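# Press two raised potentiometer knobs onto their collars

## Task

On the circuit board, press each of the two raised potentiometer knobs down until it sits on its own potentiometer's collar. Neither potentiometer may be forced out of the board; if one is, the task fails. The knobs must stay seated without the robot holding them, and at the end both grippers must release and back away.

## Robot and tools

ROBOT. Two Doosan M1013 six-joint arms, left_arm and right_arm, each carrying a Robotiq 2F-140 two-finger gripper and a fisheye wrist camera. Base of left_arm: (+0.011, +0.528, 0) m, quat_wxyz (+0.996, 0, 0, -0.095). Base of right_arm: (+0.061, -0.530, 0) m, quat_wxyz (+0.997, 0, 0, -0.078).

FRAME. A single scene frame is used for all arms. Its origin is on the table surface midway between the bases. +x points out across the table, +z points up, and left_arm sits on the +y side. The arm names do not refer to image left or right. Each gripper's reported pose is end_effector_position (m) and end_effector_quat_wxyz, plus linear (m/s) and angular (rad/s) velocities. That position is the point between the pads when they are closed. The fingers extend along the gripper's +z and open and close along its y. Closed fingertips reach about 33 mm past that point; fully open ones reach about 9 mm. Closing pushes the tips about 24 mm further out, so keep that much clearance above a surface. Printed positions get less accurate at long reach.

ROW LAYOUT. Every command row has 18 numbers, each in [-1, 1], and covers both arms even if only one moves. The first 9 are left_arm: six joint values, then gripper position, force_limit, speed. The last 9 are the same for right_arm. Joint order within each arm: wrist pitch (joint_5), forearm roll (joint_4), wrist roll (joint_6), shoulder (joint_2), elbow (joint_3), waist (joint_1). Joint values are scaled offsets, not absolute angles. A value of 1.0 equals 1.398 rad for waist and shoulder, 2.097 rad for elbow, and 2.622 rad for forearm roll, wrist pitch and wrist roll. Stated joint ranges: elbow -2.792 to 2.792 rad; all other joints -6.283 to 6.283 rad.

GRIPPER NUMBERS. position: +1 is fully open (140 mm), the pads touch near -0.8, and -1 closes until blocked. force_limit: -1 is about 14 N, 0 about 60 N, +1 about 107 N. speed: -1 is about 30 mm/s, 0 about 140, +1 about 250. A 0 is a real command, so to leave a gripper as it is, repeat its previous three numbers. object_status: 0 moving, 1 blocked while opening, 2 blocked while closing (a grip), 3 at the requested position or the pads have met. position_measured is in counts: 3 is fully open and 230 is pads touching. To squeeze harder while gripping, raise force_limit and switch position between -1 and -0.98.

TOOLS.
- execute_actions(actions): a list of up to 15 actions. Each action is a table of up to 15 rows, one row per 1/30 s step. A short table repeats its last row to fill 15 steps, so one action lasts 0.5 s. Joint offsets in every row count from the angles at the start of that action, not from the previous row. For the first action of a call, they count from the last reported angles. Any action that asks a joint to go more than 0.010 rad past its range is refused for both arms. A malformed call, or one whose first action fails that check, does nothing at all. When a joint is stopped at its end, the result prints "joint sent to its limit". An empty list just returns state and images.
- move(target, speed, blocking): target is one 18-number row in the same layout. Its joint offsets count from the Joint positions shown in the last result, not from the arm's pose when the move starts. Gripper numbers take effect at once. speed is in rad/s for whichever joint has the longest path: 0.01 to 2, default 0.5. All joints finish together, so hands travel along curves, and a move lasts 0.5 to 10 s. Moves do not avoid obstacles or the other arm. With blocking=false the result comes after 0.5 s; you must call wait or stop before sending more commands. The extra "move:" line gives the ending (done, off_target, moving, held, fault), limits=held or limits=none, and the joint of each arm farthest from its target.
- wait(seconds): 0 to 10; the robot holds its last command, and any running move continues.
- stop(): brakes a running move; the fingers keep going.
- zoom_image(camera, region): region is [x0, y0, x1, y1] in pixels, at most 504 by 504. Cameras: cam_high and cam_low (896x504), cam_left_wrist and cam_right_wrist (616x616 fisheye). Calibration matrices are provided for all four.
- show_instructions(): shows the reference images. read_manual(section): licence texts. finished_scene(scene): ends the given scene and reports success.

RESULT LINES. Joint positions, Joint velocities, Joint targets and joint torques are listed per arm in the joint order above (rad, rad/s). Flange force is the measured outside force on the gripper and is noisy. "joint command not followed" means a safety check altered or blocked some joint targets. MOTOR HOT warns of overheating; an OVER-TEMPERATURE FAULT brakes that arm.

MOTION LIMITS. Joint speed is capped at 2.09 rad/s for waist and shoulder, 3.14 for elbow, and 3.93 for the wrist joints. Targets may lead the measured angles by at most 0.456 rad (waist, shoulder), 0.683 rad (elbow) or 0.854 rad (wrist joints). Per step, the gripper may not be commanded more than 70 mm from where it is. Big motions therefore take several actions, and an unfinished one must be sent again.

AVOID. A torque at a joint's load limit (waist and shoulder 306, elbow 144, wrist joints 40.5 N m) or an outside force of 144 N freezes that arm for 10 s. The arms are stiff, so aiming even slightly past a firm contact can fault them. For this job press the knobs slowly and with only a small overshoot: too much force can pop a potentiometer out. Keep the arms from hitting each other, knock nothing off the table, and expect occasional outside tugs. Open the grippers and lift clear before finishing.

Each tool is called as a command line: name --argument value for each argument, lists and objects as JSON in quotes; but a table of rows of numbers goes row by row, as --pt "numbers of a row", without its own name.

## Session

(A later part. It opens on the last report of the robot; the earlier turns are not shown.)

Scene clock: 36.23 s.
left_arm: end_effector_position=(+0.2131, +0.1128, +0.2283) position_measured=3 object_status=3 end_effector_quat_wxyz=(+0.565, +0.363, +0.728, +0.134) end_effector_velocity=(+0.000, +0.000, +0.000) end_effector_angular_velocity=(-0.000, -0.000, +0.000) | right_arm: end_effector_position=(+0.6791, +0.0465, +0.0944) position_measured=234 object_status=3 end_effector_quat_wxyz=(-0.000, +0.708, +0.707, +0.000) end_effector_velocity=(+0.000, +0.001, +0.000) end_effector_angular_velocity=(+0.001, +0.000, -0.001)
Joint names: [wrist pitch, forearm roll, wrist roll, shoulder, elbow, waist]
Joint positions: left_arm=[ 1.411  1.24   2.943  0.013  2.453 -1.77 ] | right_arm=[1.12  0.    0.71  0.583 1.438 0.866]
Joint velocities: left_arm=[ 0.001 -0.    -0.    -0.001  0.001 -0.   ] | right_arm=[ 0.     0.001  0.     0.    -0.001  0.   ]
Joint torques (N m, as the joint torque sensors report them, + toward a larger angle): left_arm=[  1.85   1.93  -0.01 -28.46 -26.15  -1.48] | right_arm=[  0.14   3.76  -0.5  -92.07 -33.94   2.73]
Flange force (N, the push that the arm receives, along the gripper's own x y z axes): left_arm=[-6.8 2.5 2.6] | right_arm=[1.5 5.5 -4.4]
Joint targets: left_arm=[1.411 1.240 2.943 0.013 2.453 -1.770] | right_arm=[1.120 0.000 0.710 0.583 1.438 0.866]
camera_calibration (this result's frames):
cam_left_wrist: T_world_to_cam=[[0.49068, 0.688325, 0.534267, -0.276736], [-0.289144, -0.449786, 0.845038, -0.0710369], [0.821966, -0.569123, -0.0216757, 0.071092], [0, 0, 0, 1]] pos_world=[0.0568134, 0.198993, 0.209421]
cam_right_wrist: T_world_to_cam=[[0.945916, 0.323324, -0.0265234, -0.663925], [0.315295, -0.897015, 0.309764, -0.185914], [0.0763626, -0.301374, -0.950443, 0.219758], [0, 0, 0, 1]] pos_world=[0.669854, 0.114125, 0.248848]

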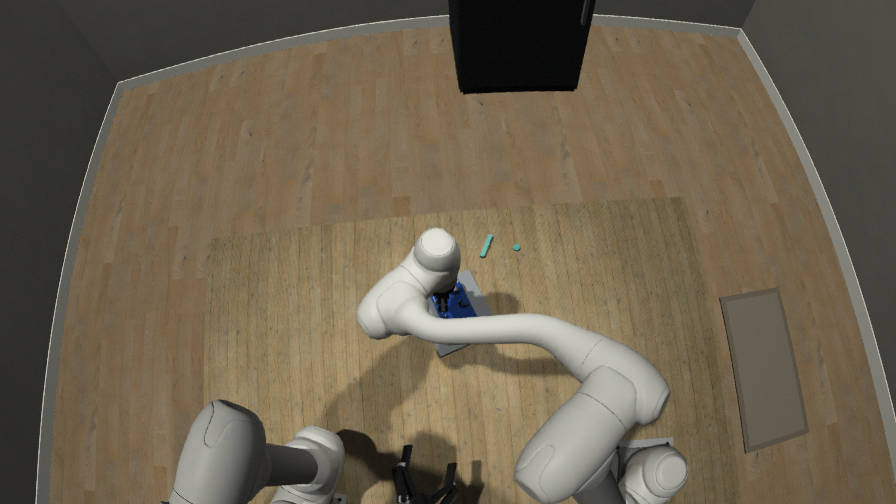

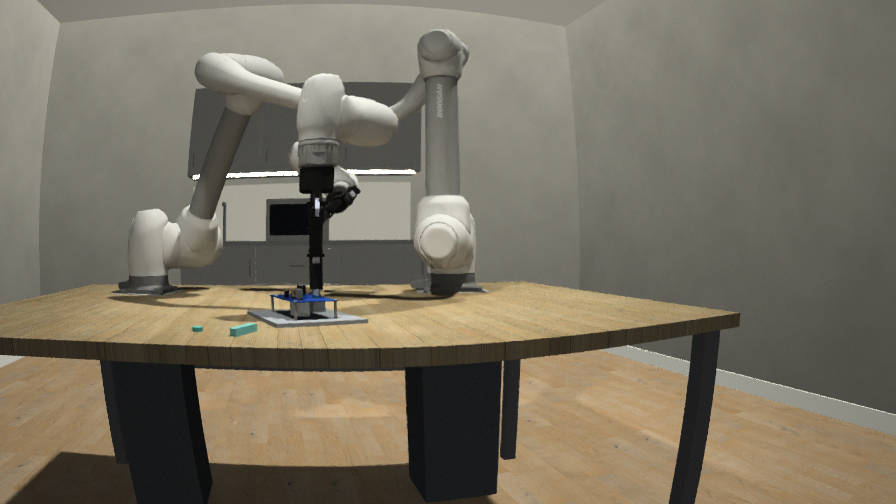

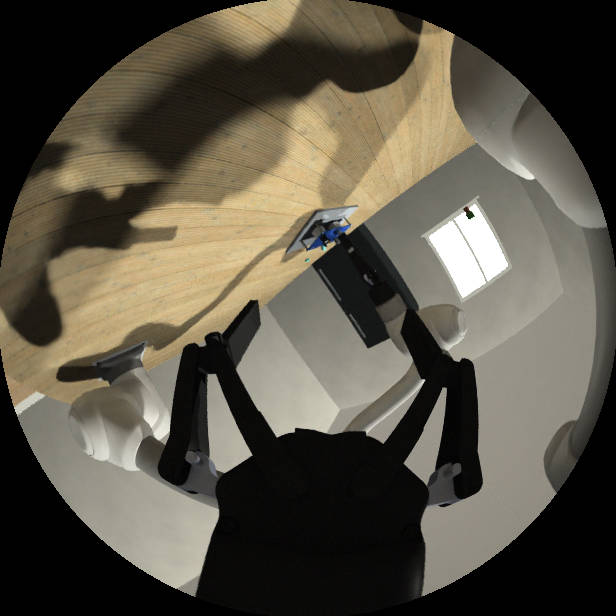

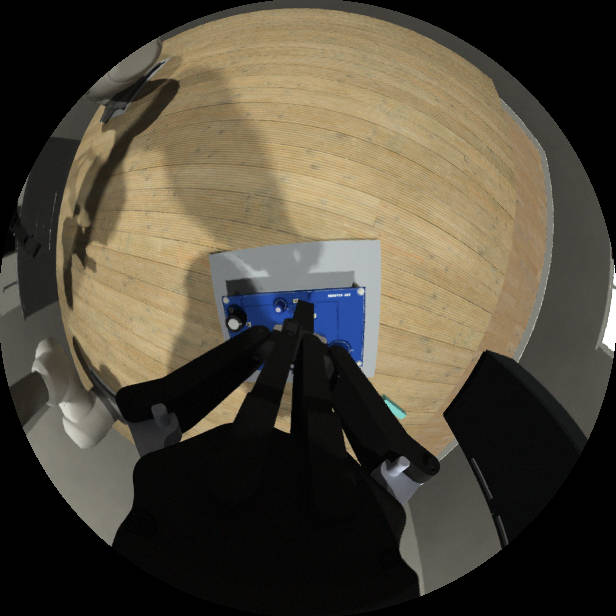

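move --target '[0,0,0,0,0,0,1,0,0, -0.001158,0,0,0.000974,0.0008,0,-1,0.5,1]' --speed 0.01

zoom_image --camera "cam_low" --region '[300, 280, 330, 302]'

Scene clock: 37.03 s.
left_arm: end_effector_position=(+0.2131, +0.1128, +0.2283) position_measured=3 object_status=3 end_effector_quat_wxyz=(+0.565, +0.363, +0.728, +0.134) end_effector_velocity=(-0.000, -0.000, +0.000) end_effector_angular_velocity=(-0.001, -0.000, +0.001) | right_arm: end_effector_position=(+0.6791, +0.0465, +0.0924) position_measured=234 object_status=3 end_effector_quat_wxyz=(-0.000, +0.708, +0.707, +0.000) end_effector_velocity=(-0.000, +0.000, -0.001) end_effector_angular_velocity=(+0.000, +0.001, -0.000)
Joint names: [wrist pitch, forearm roll, wrist roll, shoulder, elbow, waist]
Joint positions: left_arm=[ 1.411  1.24   2.943  0.013  2.453 -1.77 ] | right_arm=[1.117 0.    0.71  0.584 1.44  0.866]
Joint velocities: left_arm=[ 0.001 -0.    -0.     0.    -0.001  0.   ] | right_arm=[-0.001  0.001 -0.     0.     0.001  0.   ]
Joint torques (N m, as the joint torque sensors report them, + toward a larger angle): left_arm=[  1.93   2.09   0.01 -28.64 -26.2   -0.73] | right_arm=[  0.32   4.12  -0.02 -90.17 -33.21  -0.11]
Flange force (N, the push that the arm receives, along the gripper's own x y z axes): left_arm=[-6.0 1.8 0.7] | right_arm=[2.7 2.6 -6.1]
Joint targets: left_arm=[1.411 1.240 2.943 0.013 2.453 -1.770] | right_arm=[1.117 0.000 0.710 0.584 1.440 0.866]
move: done; limits=none; left_arm: farthest joint: the waist, 0.000 radians from its target (0.000 radians at the start); right_arm: farthest joint: the waist, 0.000 radians from its target (0.000 radians at the start)
camera_calibration (this result's frames):
cam_left_wrist: T_world_to_cam=[[0.49068, 0.688325, 0.534267, -0.276736], [-0.289144, -0.449786, 0.845038, -0.071037], [0.821967, -0.569123, -0.0216756, 0.0710919], [0, 0, 0, 1]] pos_world=[0.0568135, 0.198993, 0.209421]
cam_right_wrist: T_world_to_cam=[[0.945917, 0.323324, -0.0265233, -0.663943], [0.315294, -0.897015, 0.309764, -0.185322], [0.0763625, -0.301374, -0.950443, 0.2179], [0, 0, 0, 1]] pos_world=[0.669827, 0.114102, 0.246898]

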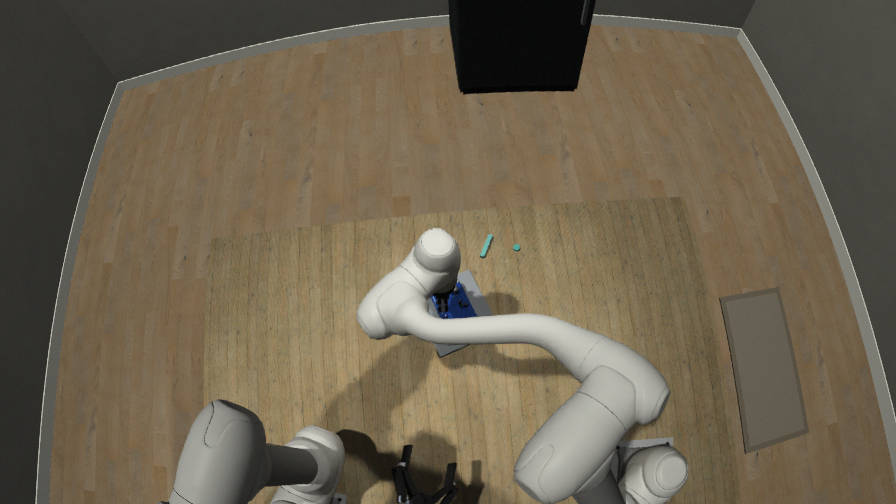

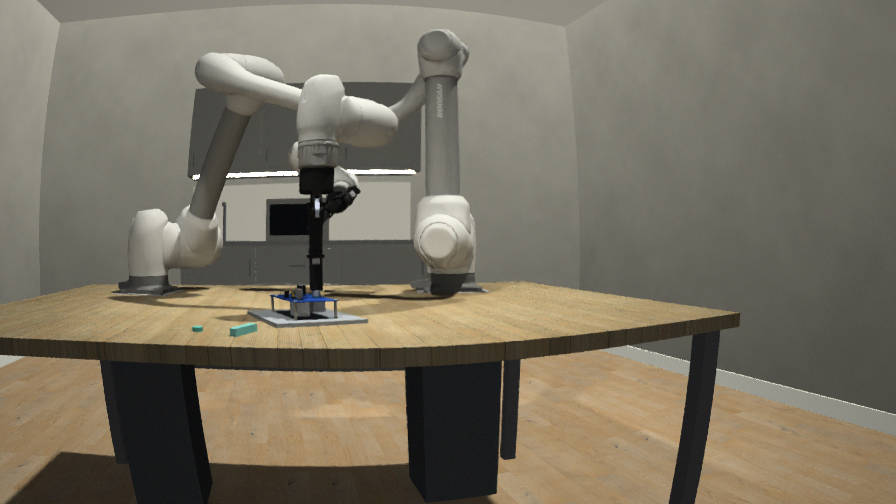

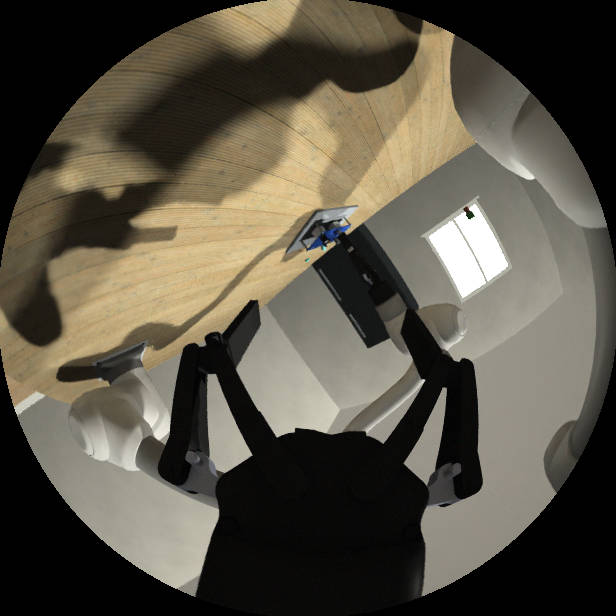

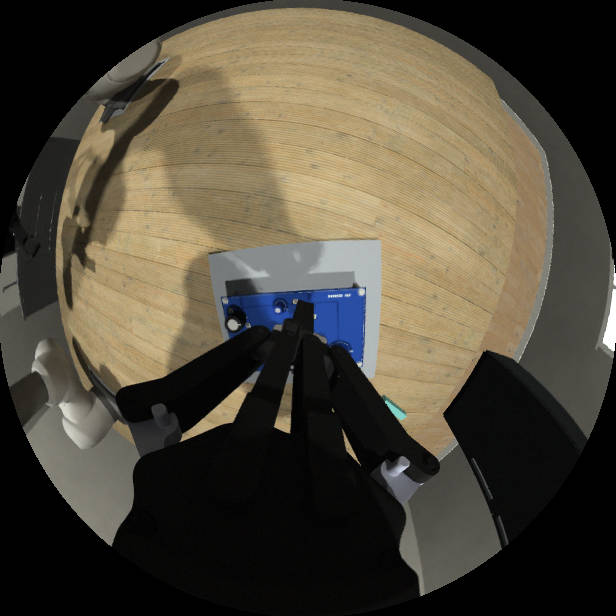

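Region (300, 280, 330, 302) of cam_low's 896x504 image, scaled by 16.800, with more detail than that image has; it fills the top 370 rows of this view, and the rest is white.

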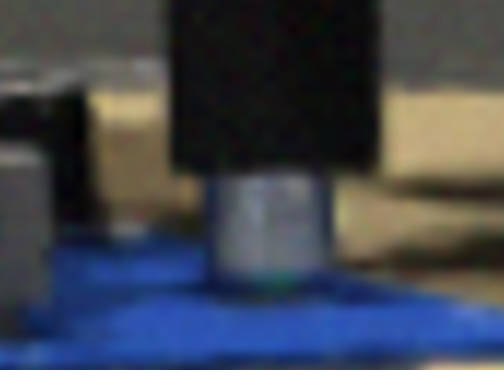

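wait --seconds 0.2

wait --seconds 0.1

zoom_image --camera "cam_low" --region '[290, 280, 330, 310]'

Scene clock: 37.33 s.
left_arm: end_effector_position=(+0.2131, +0.1128, +0.2283) position_measured=3 object_status=3 end_effector_quat_wxyz=(+0.565, +0.363, +0.728, +0.134) end_effector_velocity=(-0.000, -0.001, +0.000) end_effector_angular_velocity=(-0.001, +0.001, -0.001) | right_arm: end_effector_position=(+0.6791, +0.0464, +0.0924) position_measured=234 object_status=3 end_effector_quat_wxyz=(-0.000, +0.708, +0.707, +0.000) end_effector_velocity=(+0.000, -0.001, -0.000) end_effector_angular_velocity=(-0.002, -0.000, +0.001)
Joint names: [wrist pitch, forearm roll, wrist roll, shoulder, elbow, waist]
Joint positions: left_arm=[ 1.411  1.24   2.943  0.013  2.453 -1.77 ] | right_arm=[1.117 0.    0.71  0.584 1.44  0.866]
Joint velocities: left_arm=[-0.001  0.    -0.    -0.    -0.001 -0.001] | right_arm=[ 0.    -0.002 -0.001  0.     0.    -0.   ]
Joint torques (N m, as the joint torque sensors report them, + toward a larger angle): left_arm=[  1.77   1.88  -0.02 -29.21 -26.29  -0.18] | right_arm=[ -0.27   3.81  -0.04 -95.12 -34.01   4.29]
Flange force (N, the push that the arm receives, along the gripper's own x y z axes): left_arm=[-5.2 0.6 -0.4] | right_arm=[2.7 10.3 -2.7]
Joint targets: left_arm=[1.411 1.240 2.943 0.013 2.453 -1.770] | right_arm=[1.117 0.000 0.710 0.584 1.440 0.866]
wait: 0.20 s; at rest by 0.07 s
camera_calibration (this result's frames):
cam_left_wrist: T_world_to_cam=[[0.49068, 0.688325, 0.534267, -0.276736], [-0.289144, -0.449786, 0.845038, -0.0710369], [0.821966, -0.569124, -0.0216758, 0.0710921], [0, 0, 0, 1]] pos_world=[0.0568135, 0.198993, 0.209421]
cam_right_wrist: T_world_to_cam=[[0.945917, 0.323324, -0.0265254, -0.663942], [0.315295, -0.897014, 0.309765, -0.18531], [0.0763609, -0.301376, -0.950443, 0.217861], [0, 0, 0, 1]] pos_world=[0.669825, 0.114101, 0.246856]

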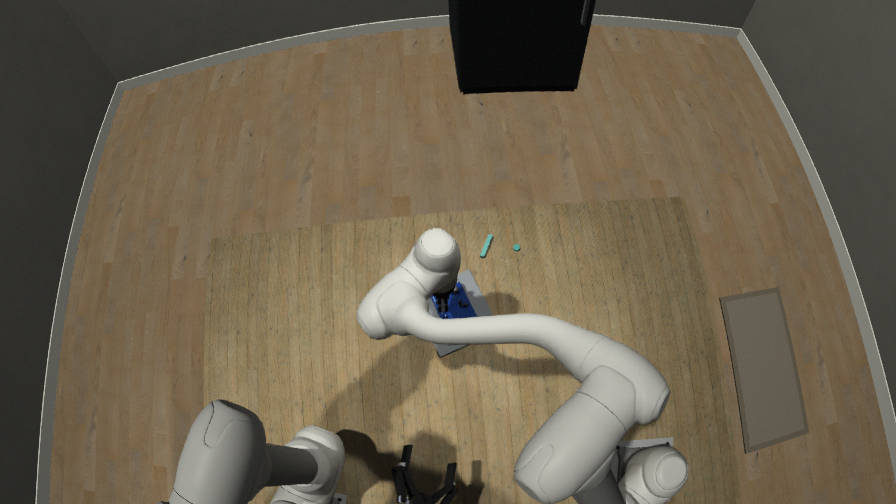

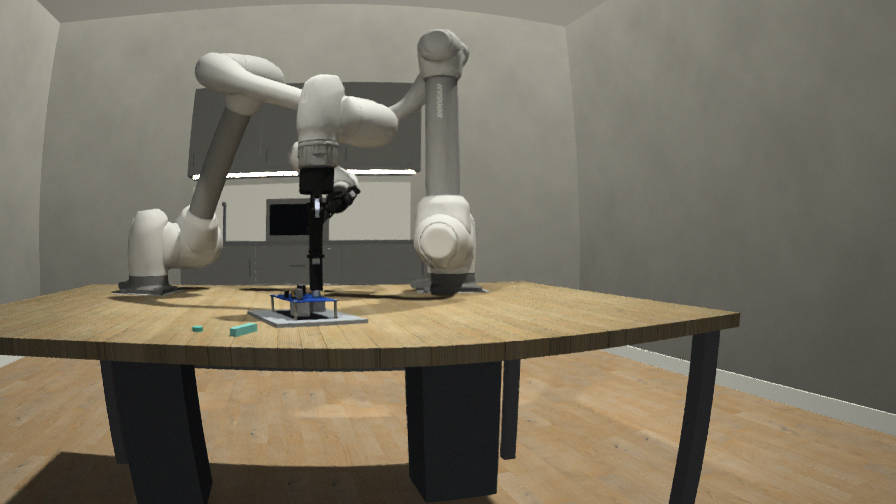

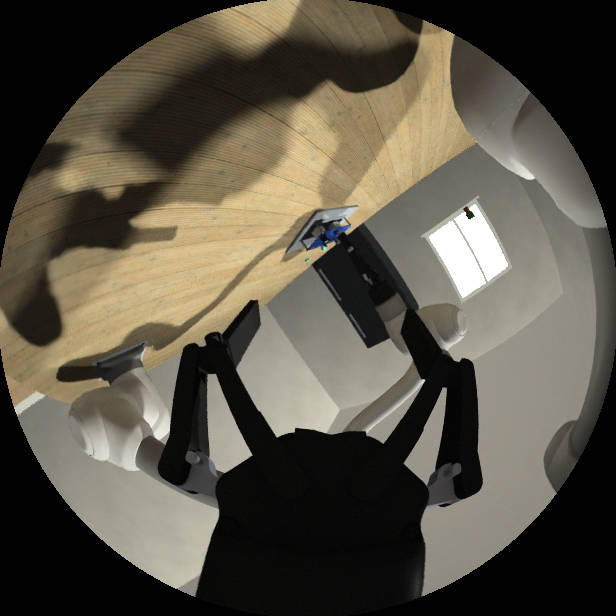

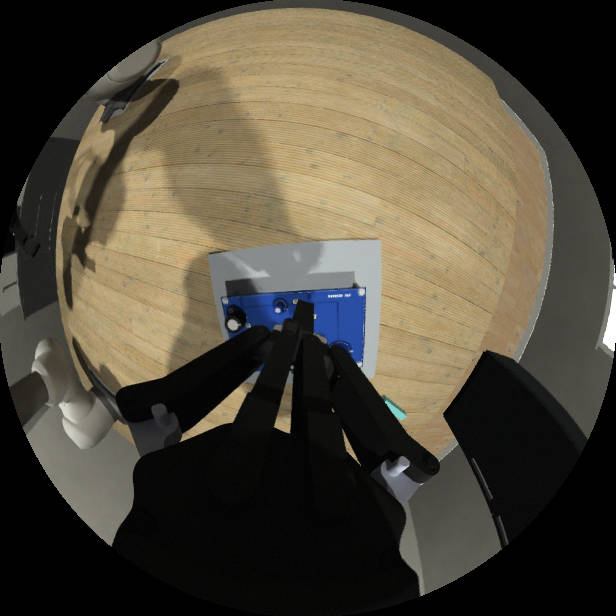

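Scene clock: 37.43 s.
left_arm: end_effector_position=(+0.2131, +0.1128, +0.2283) position_measured=3 object_status=3 end_effector_quat_wxyz=(+0.565, +0.363, +0.728, +0.134) end_effector_velocity=(-0.000, +0.000, +0.000) end_effector_angular_velocity=(-0.000, +0.000, -0.000) | right_arm: end_effector_position=(+0.6791, +0.0464, +0.0924) position_measured=234 object_status=3 end_effector_quat_wxyz=(-0.000, +0.708, +0.707, +0.000) end_effector_velocity=(+0.000, +0.000, -0.000) end_effector_angular_velocity=(+0.001, +0.000, +0.001)
Joint names: [wrist pitch, forearm roll, wrist roll, shoulder, elbow, waist]
Joint positions: left_arm=[ 1.411  1.24   2.943  0.013  2.453 -1.77 ] | right_arm=[1.117 0.    0.71  0.584 1.44  0.866]
Joint velocities: left_arm=[ 0.  0. -0. -0.  0. -0.] | right_arm=[-0.     0.001 -0.001  0.    -0.    -0.   ]
Joint torques (N m, as the joint torque sensors report them, + toward a larger angle): left_arm=[  1.86   1.98   0.21 -30.68 -25.87  -1.71] | right_arm=[  0.33   4.23   0.01 -91.26 -33.86   3.79]
Flange force (N, the push that the arm receives, along the gripper's own x y z axes): left_arm=[-5.8 -3.2 4.4] | right_arm=[-0.8 5.7 -4.5]
Joint targets: left_arm=[1.411 1.240 2.943 0.013 2.453 -1.770] | right_arm=[1.117 0.000 0.710 0.584 1.440 0.866]
wait: 0.10 s; no rest
camera_calibration (this result's frames):
cam_left_wrist: T_world_to_cam=[[0.49068, 0.688325, 0.534267, -0.276736], [-0.289144, -0.449785, 0.845038, -0.071037], [0.821966, -0.569123, -0.0216756, 0.0710919], [0, 0, 0, 1]] pos_world=[0.0568135, 0.198993, 0.209421]
cam_right_wrist: T_world_to_cam=[[0.945916, 0.323324, -0.0265259, -0.663942], [0.315295, -0.897014, 0.309766, -0.18531], [0.0763606, -0.301376, -0.950443, 0.21786], [0, 0, 0, 1]] pos_world=[0.669825, 0.1141, 0.246855]

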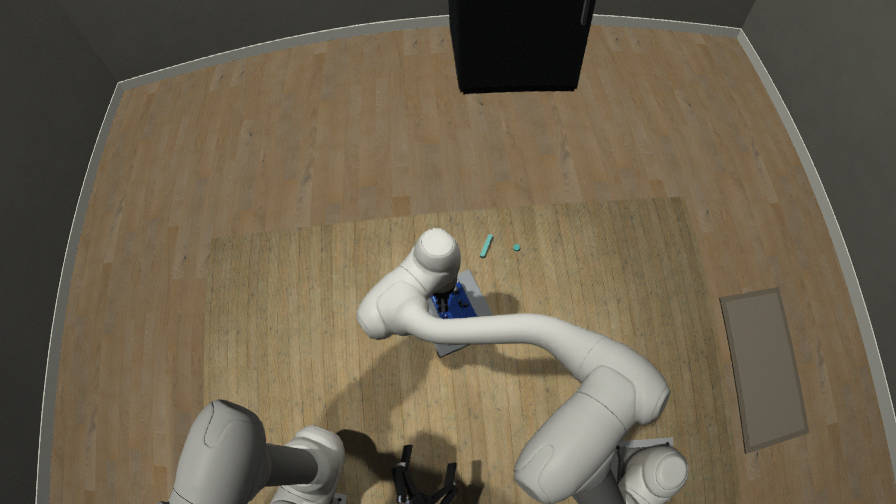

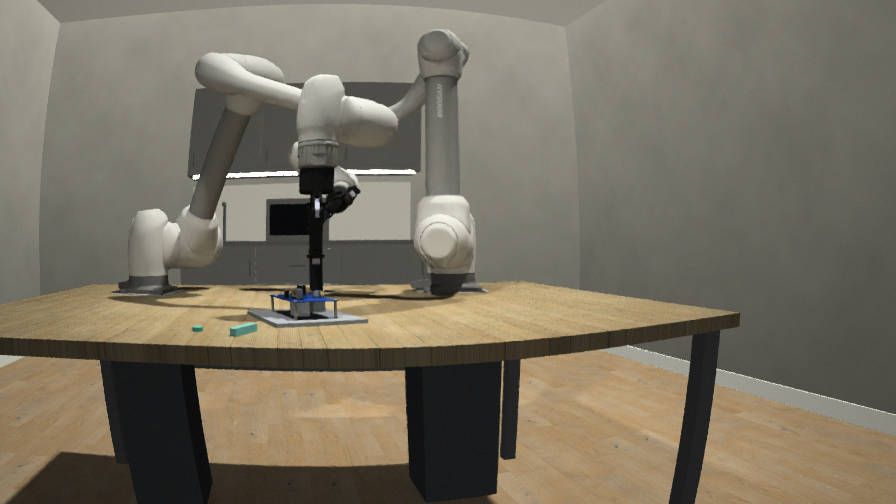

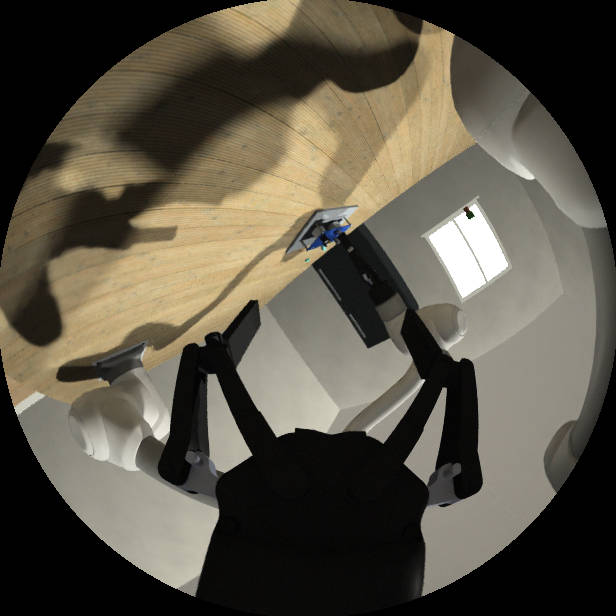

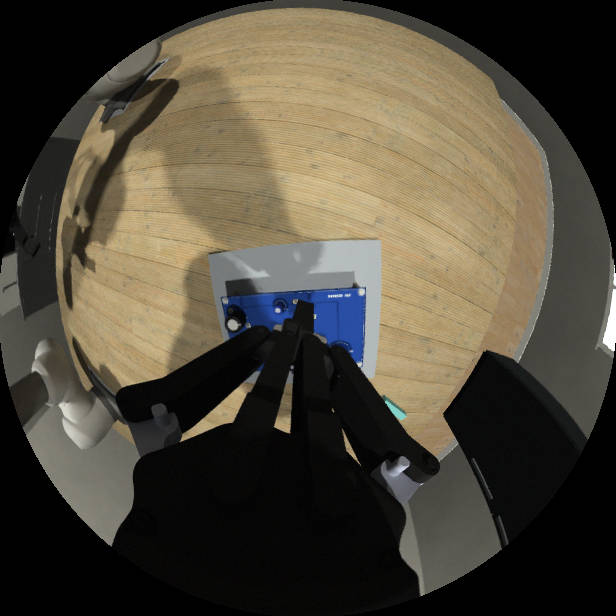

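Region (290, 280, 330, 310) of cam_low's 896x504 image, scaled by 12.600, with more detail than that image has; it fills the top 378 rows of this view, and the rest is white.

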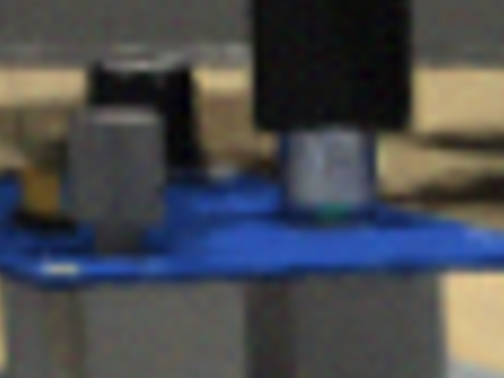

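move --target '[0,0,0,0,0,0,1,0,0, -0.000579,0,0,0.000487,0.0004,0,-1,0.5,1]' --speed 0.01

zoom_image --camera "cam_low" --region '[300, 280, 330, 302]'

wait --seconds 0.2

Scene clock: 38.37 s.
left_arm: end_effector_position=(+0.2131, +0.1128, +0.2283) position_measured=3 object_status=3 end_effector_quat_wxyz=(+0.565, +0.363, +0.728, +0.134) end_effector_velocity=(-0.000, -0.000, +0.000) end_effector_angular_velocity=(-0.000, -0.000, +0.000) | right_arm: end_effector_position=(+0.6791, +0.0464, +0.0914) position_measured=234 object_status=3 end_effector_quat_wxyz=(-0.000, +0.708, +0.707, +0.000) end_effector_velocity=(+0.000, -0.000, -0.000) end_effector_angular_velocity=(-0.000, +0.000, +0.000)
Joint names: [wrist pitch, forearm roll, wrist roll, shoulder, elbow, waist]
Joint positions: left_arm=[ 1.411  1.24   2.943  0.013  2.453 -1.77 ] | right_arm=[1.116 0.    0.71  0.585 1.441 0.866]
Joint velocities: left_arm=[ 0.  0.  0.  0. -0.  0.] | right_arm=[-0.    -0.     0.     0.001 -0.    -0.   ]
Joint torques (N m, as the joint torque sensors report them, + toward a larger angle): left_arm=[  1.83   1.89  -0.01 -28.52 -26.57  -1.19] | right_arm=[  0.52   3.84  -0.04 -91.1  -34.27   1.28]
Flange force (N, the push that the arm receives, along the gripper's own x y z axes): left_arm=[-6.1 2.6 2.2] | right_arm=[0.4 2.6 -4.2]
Joint targets: left_arm=[1.411 1.240 2.943 0.013 2.453 -1.770] | right_arm=[1.116 0.000 0.710 0.585 1.441 0.866]
move: done; limits=none; left_arm: farthest joint: the waist, 0.000 radians from its target (0.000 radians at the start); right_arm: farthest joint: the waist, 0.000 radians from its target (0.000 radians at the start)
camera_calibration (this result's frames):
cam_left_wrist: T_world_to_cam=[[0.49068, 0.688325, 0.534267, -0.276735], [-0.289144, -0.449785, 0.845038, -0.071037], [0.821966, -0.569124, -0.0216756, 0.0710921], [0, 0, 0, 1]] pos_world=[0.0568135, 0.198993, 0.209421]
cam_right_wrist: T_world_to_cam=[[0.945917, 0.323324, -0.0265256, -0.66395], [0.315295, -0.897014, 0.309766, -0.185015], [0.0763608, -0.301376, -0.950443, 0.216931], [0, 0, 0, 1]] pos_world=[0.66981, 0.114088, 0.24588]

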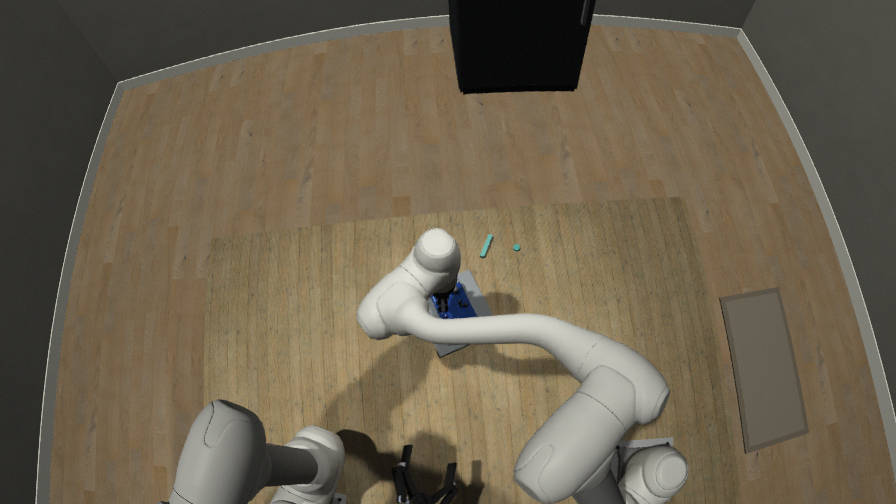

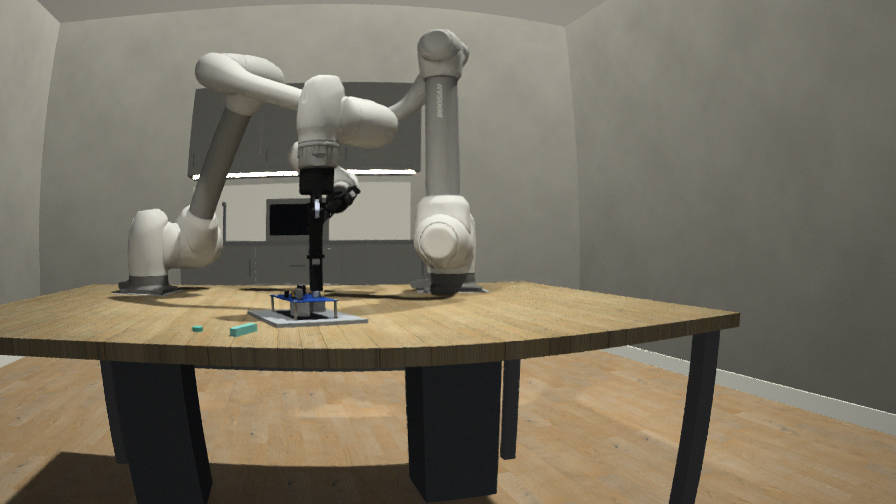

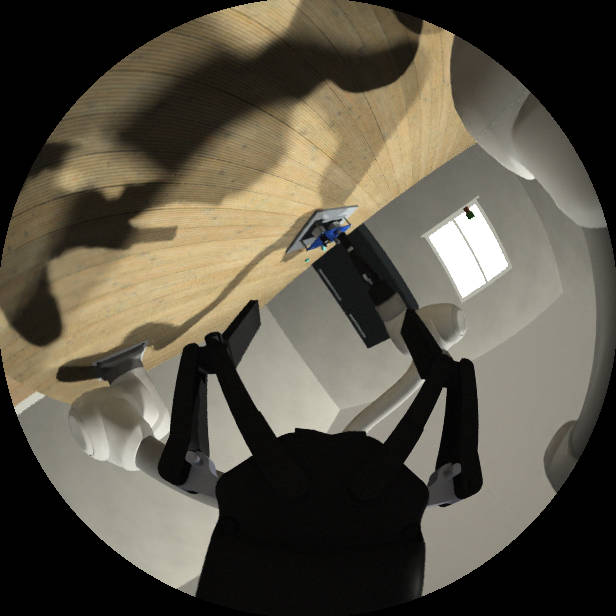

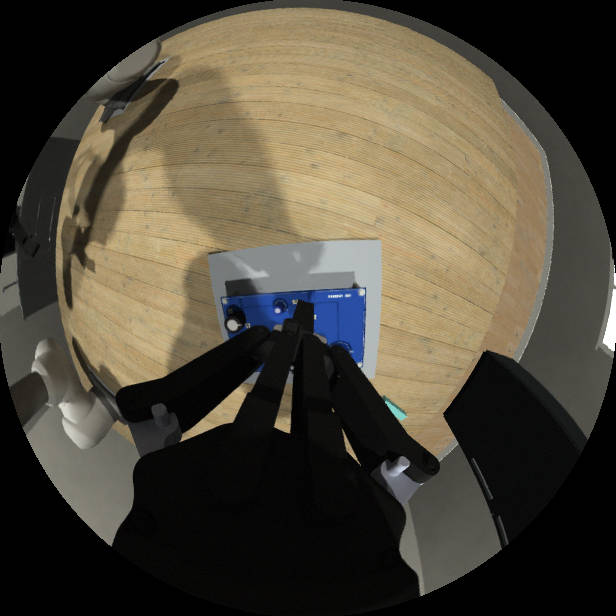

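Region (300, 280, 330, 302) of cam_low's 896x504 image, scaled by 16.800, with more detail than that image has; it fills the top 370 rows of this view, and the rest is white.

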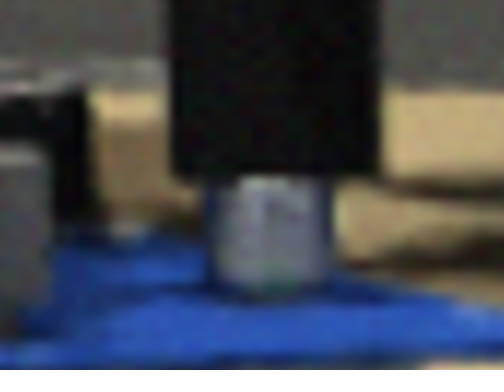

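Scene clock: 38.57 s.
left_arm: end_effector_position=(+0.2131, +0.1128, +0.2283) position_measured=3 object_status=3 end_effector_quat_wxyz=(+0.565, +0.363, +0.728, +0.134) end_effector_velocity=(-0.000, -0.000, +0.000) end_effector_angular_velocity=(-0.001, -0.000, +0.001) | right_arm: end_effector_position=(+0.6791, +0.0464, +0.0914) position_measured=234 object_status=3 end_effector_quat_wxyz=(-0.000, +0.708, +0.707, +0.000) end_effector_velocity=(-0.000, +0.000, -0.000) end_effector_angular_velocity=(+0.001, +0.001, -0.002)
Joint names: [wrist pitch, forearm roll, wrist roll, shoulder, elbow, waist]
Joint positions: left_arm=[ 1.411  1.24   2.943  0.013  2.453 -1.77 ] | right_arm=[1.116 0.    0.71  0.585 1.441 0.866]
Joint velocities: left_arm=[ 0.001 -0.     0.     0.    -0.001  0.   ] | right_arm=[-0.     0.002  0.001  0.     0.     0.   ]
Joint torques (N m, as the joint torque sensors report them, + toward a larger angle): left_arm=[  1.75   2.02   0.   -29.26 -26.41  -1.  ] | right_arm=[  0.41   4.09   0.15 -91.29 -33.61   1.85]
Flange force (N, the push that the arm receives, along the gripper's own x y z axes): left_arm=[-5.7 0.6 1.7] | right_arm=[1.1 4.7 -4.7]
Joint targets: left_arm=[1.411 1.240 2.943 0.013 2.453 -1.770] | right_arm=[1.116 0.000 0.710 0.585 1.441 0.866]
wait: 0.20 s; at rest by 0.17 s
camera_calibration (this result's frames):
cam_left_wrist: T_world_to_cam=[[0.49068, 0.688325, 0.534267, -0.276736], [-0.289144, -0.449786, 0.845038, -0.0710369], [0.821966, -0.569123, -0.0216756, 0.071092], [0, 0, 0, 1]] pos_world=[0.0568135, 0.198993, 0.209421]
cam_right_wrist: T_world_to_cam=[[0.945917, 0.323324, -0.0265266, -0.663949], [0.315295, -0.897014, 0.309766, -0.185009], [0.0763599, -0.301376, -0.950443, 0.216913], [0, 0, 0, 1]] pos_world=[0.66981, 0.114087, 0.245861]

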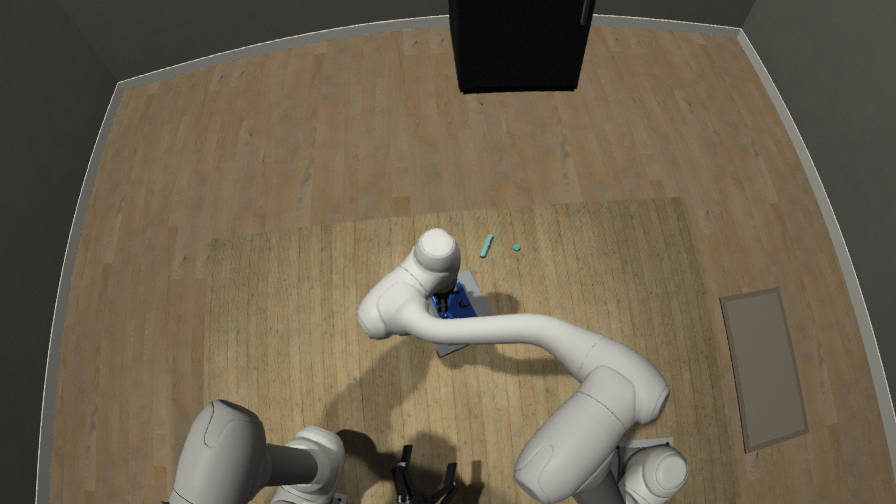

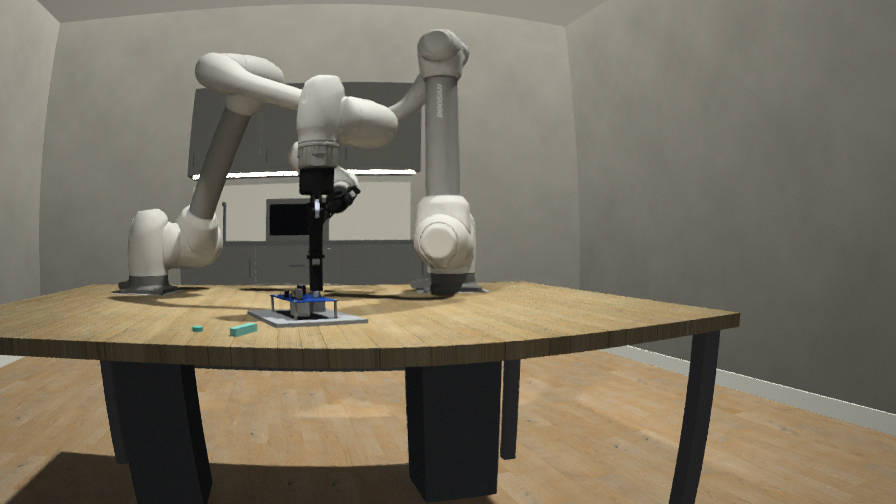

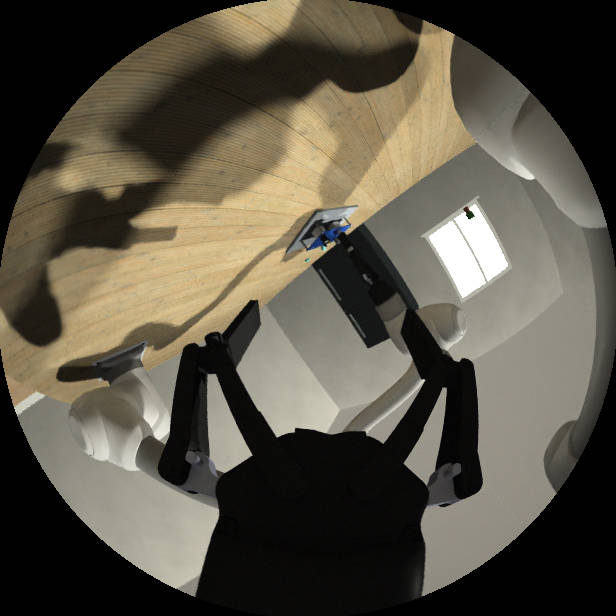

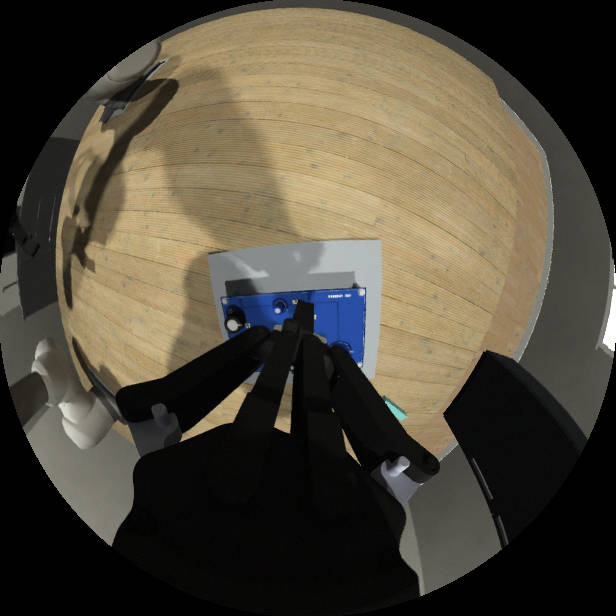

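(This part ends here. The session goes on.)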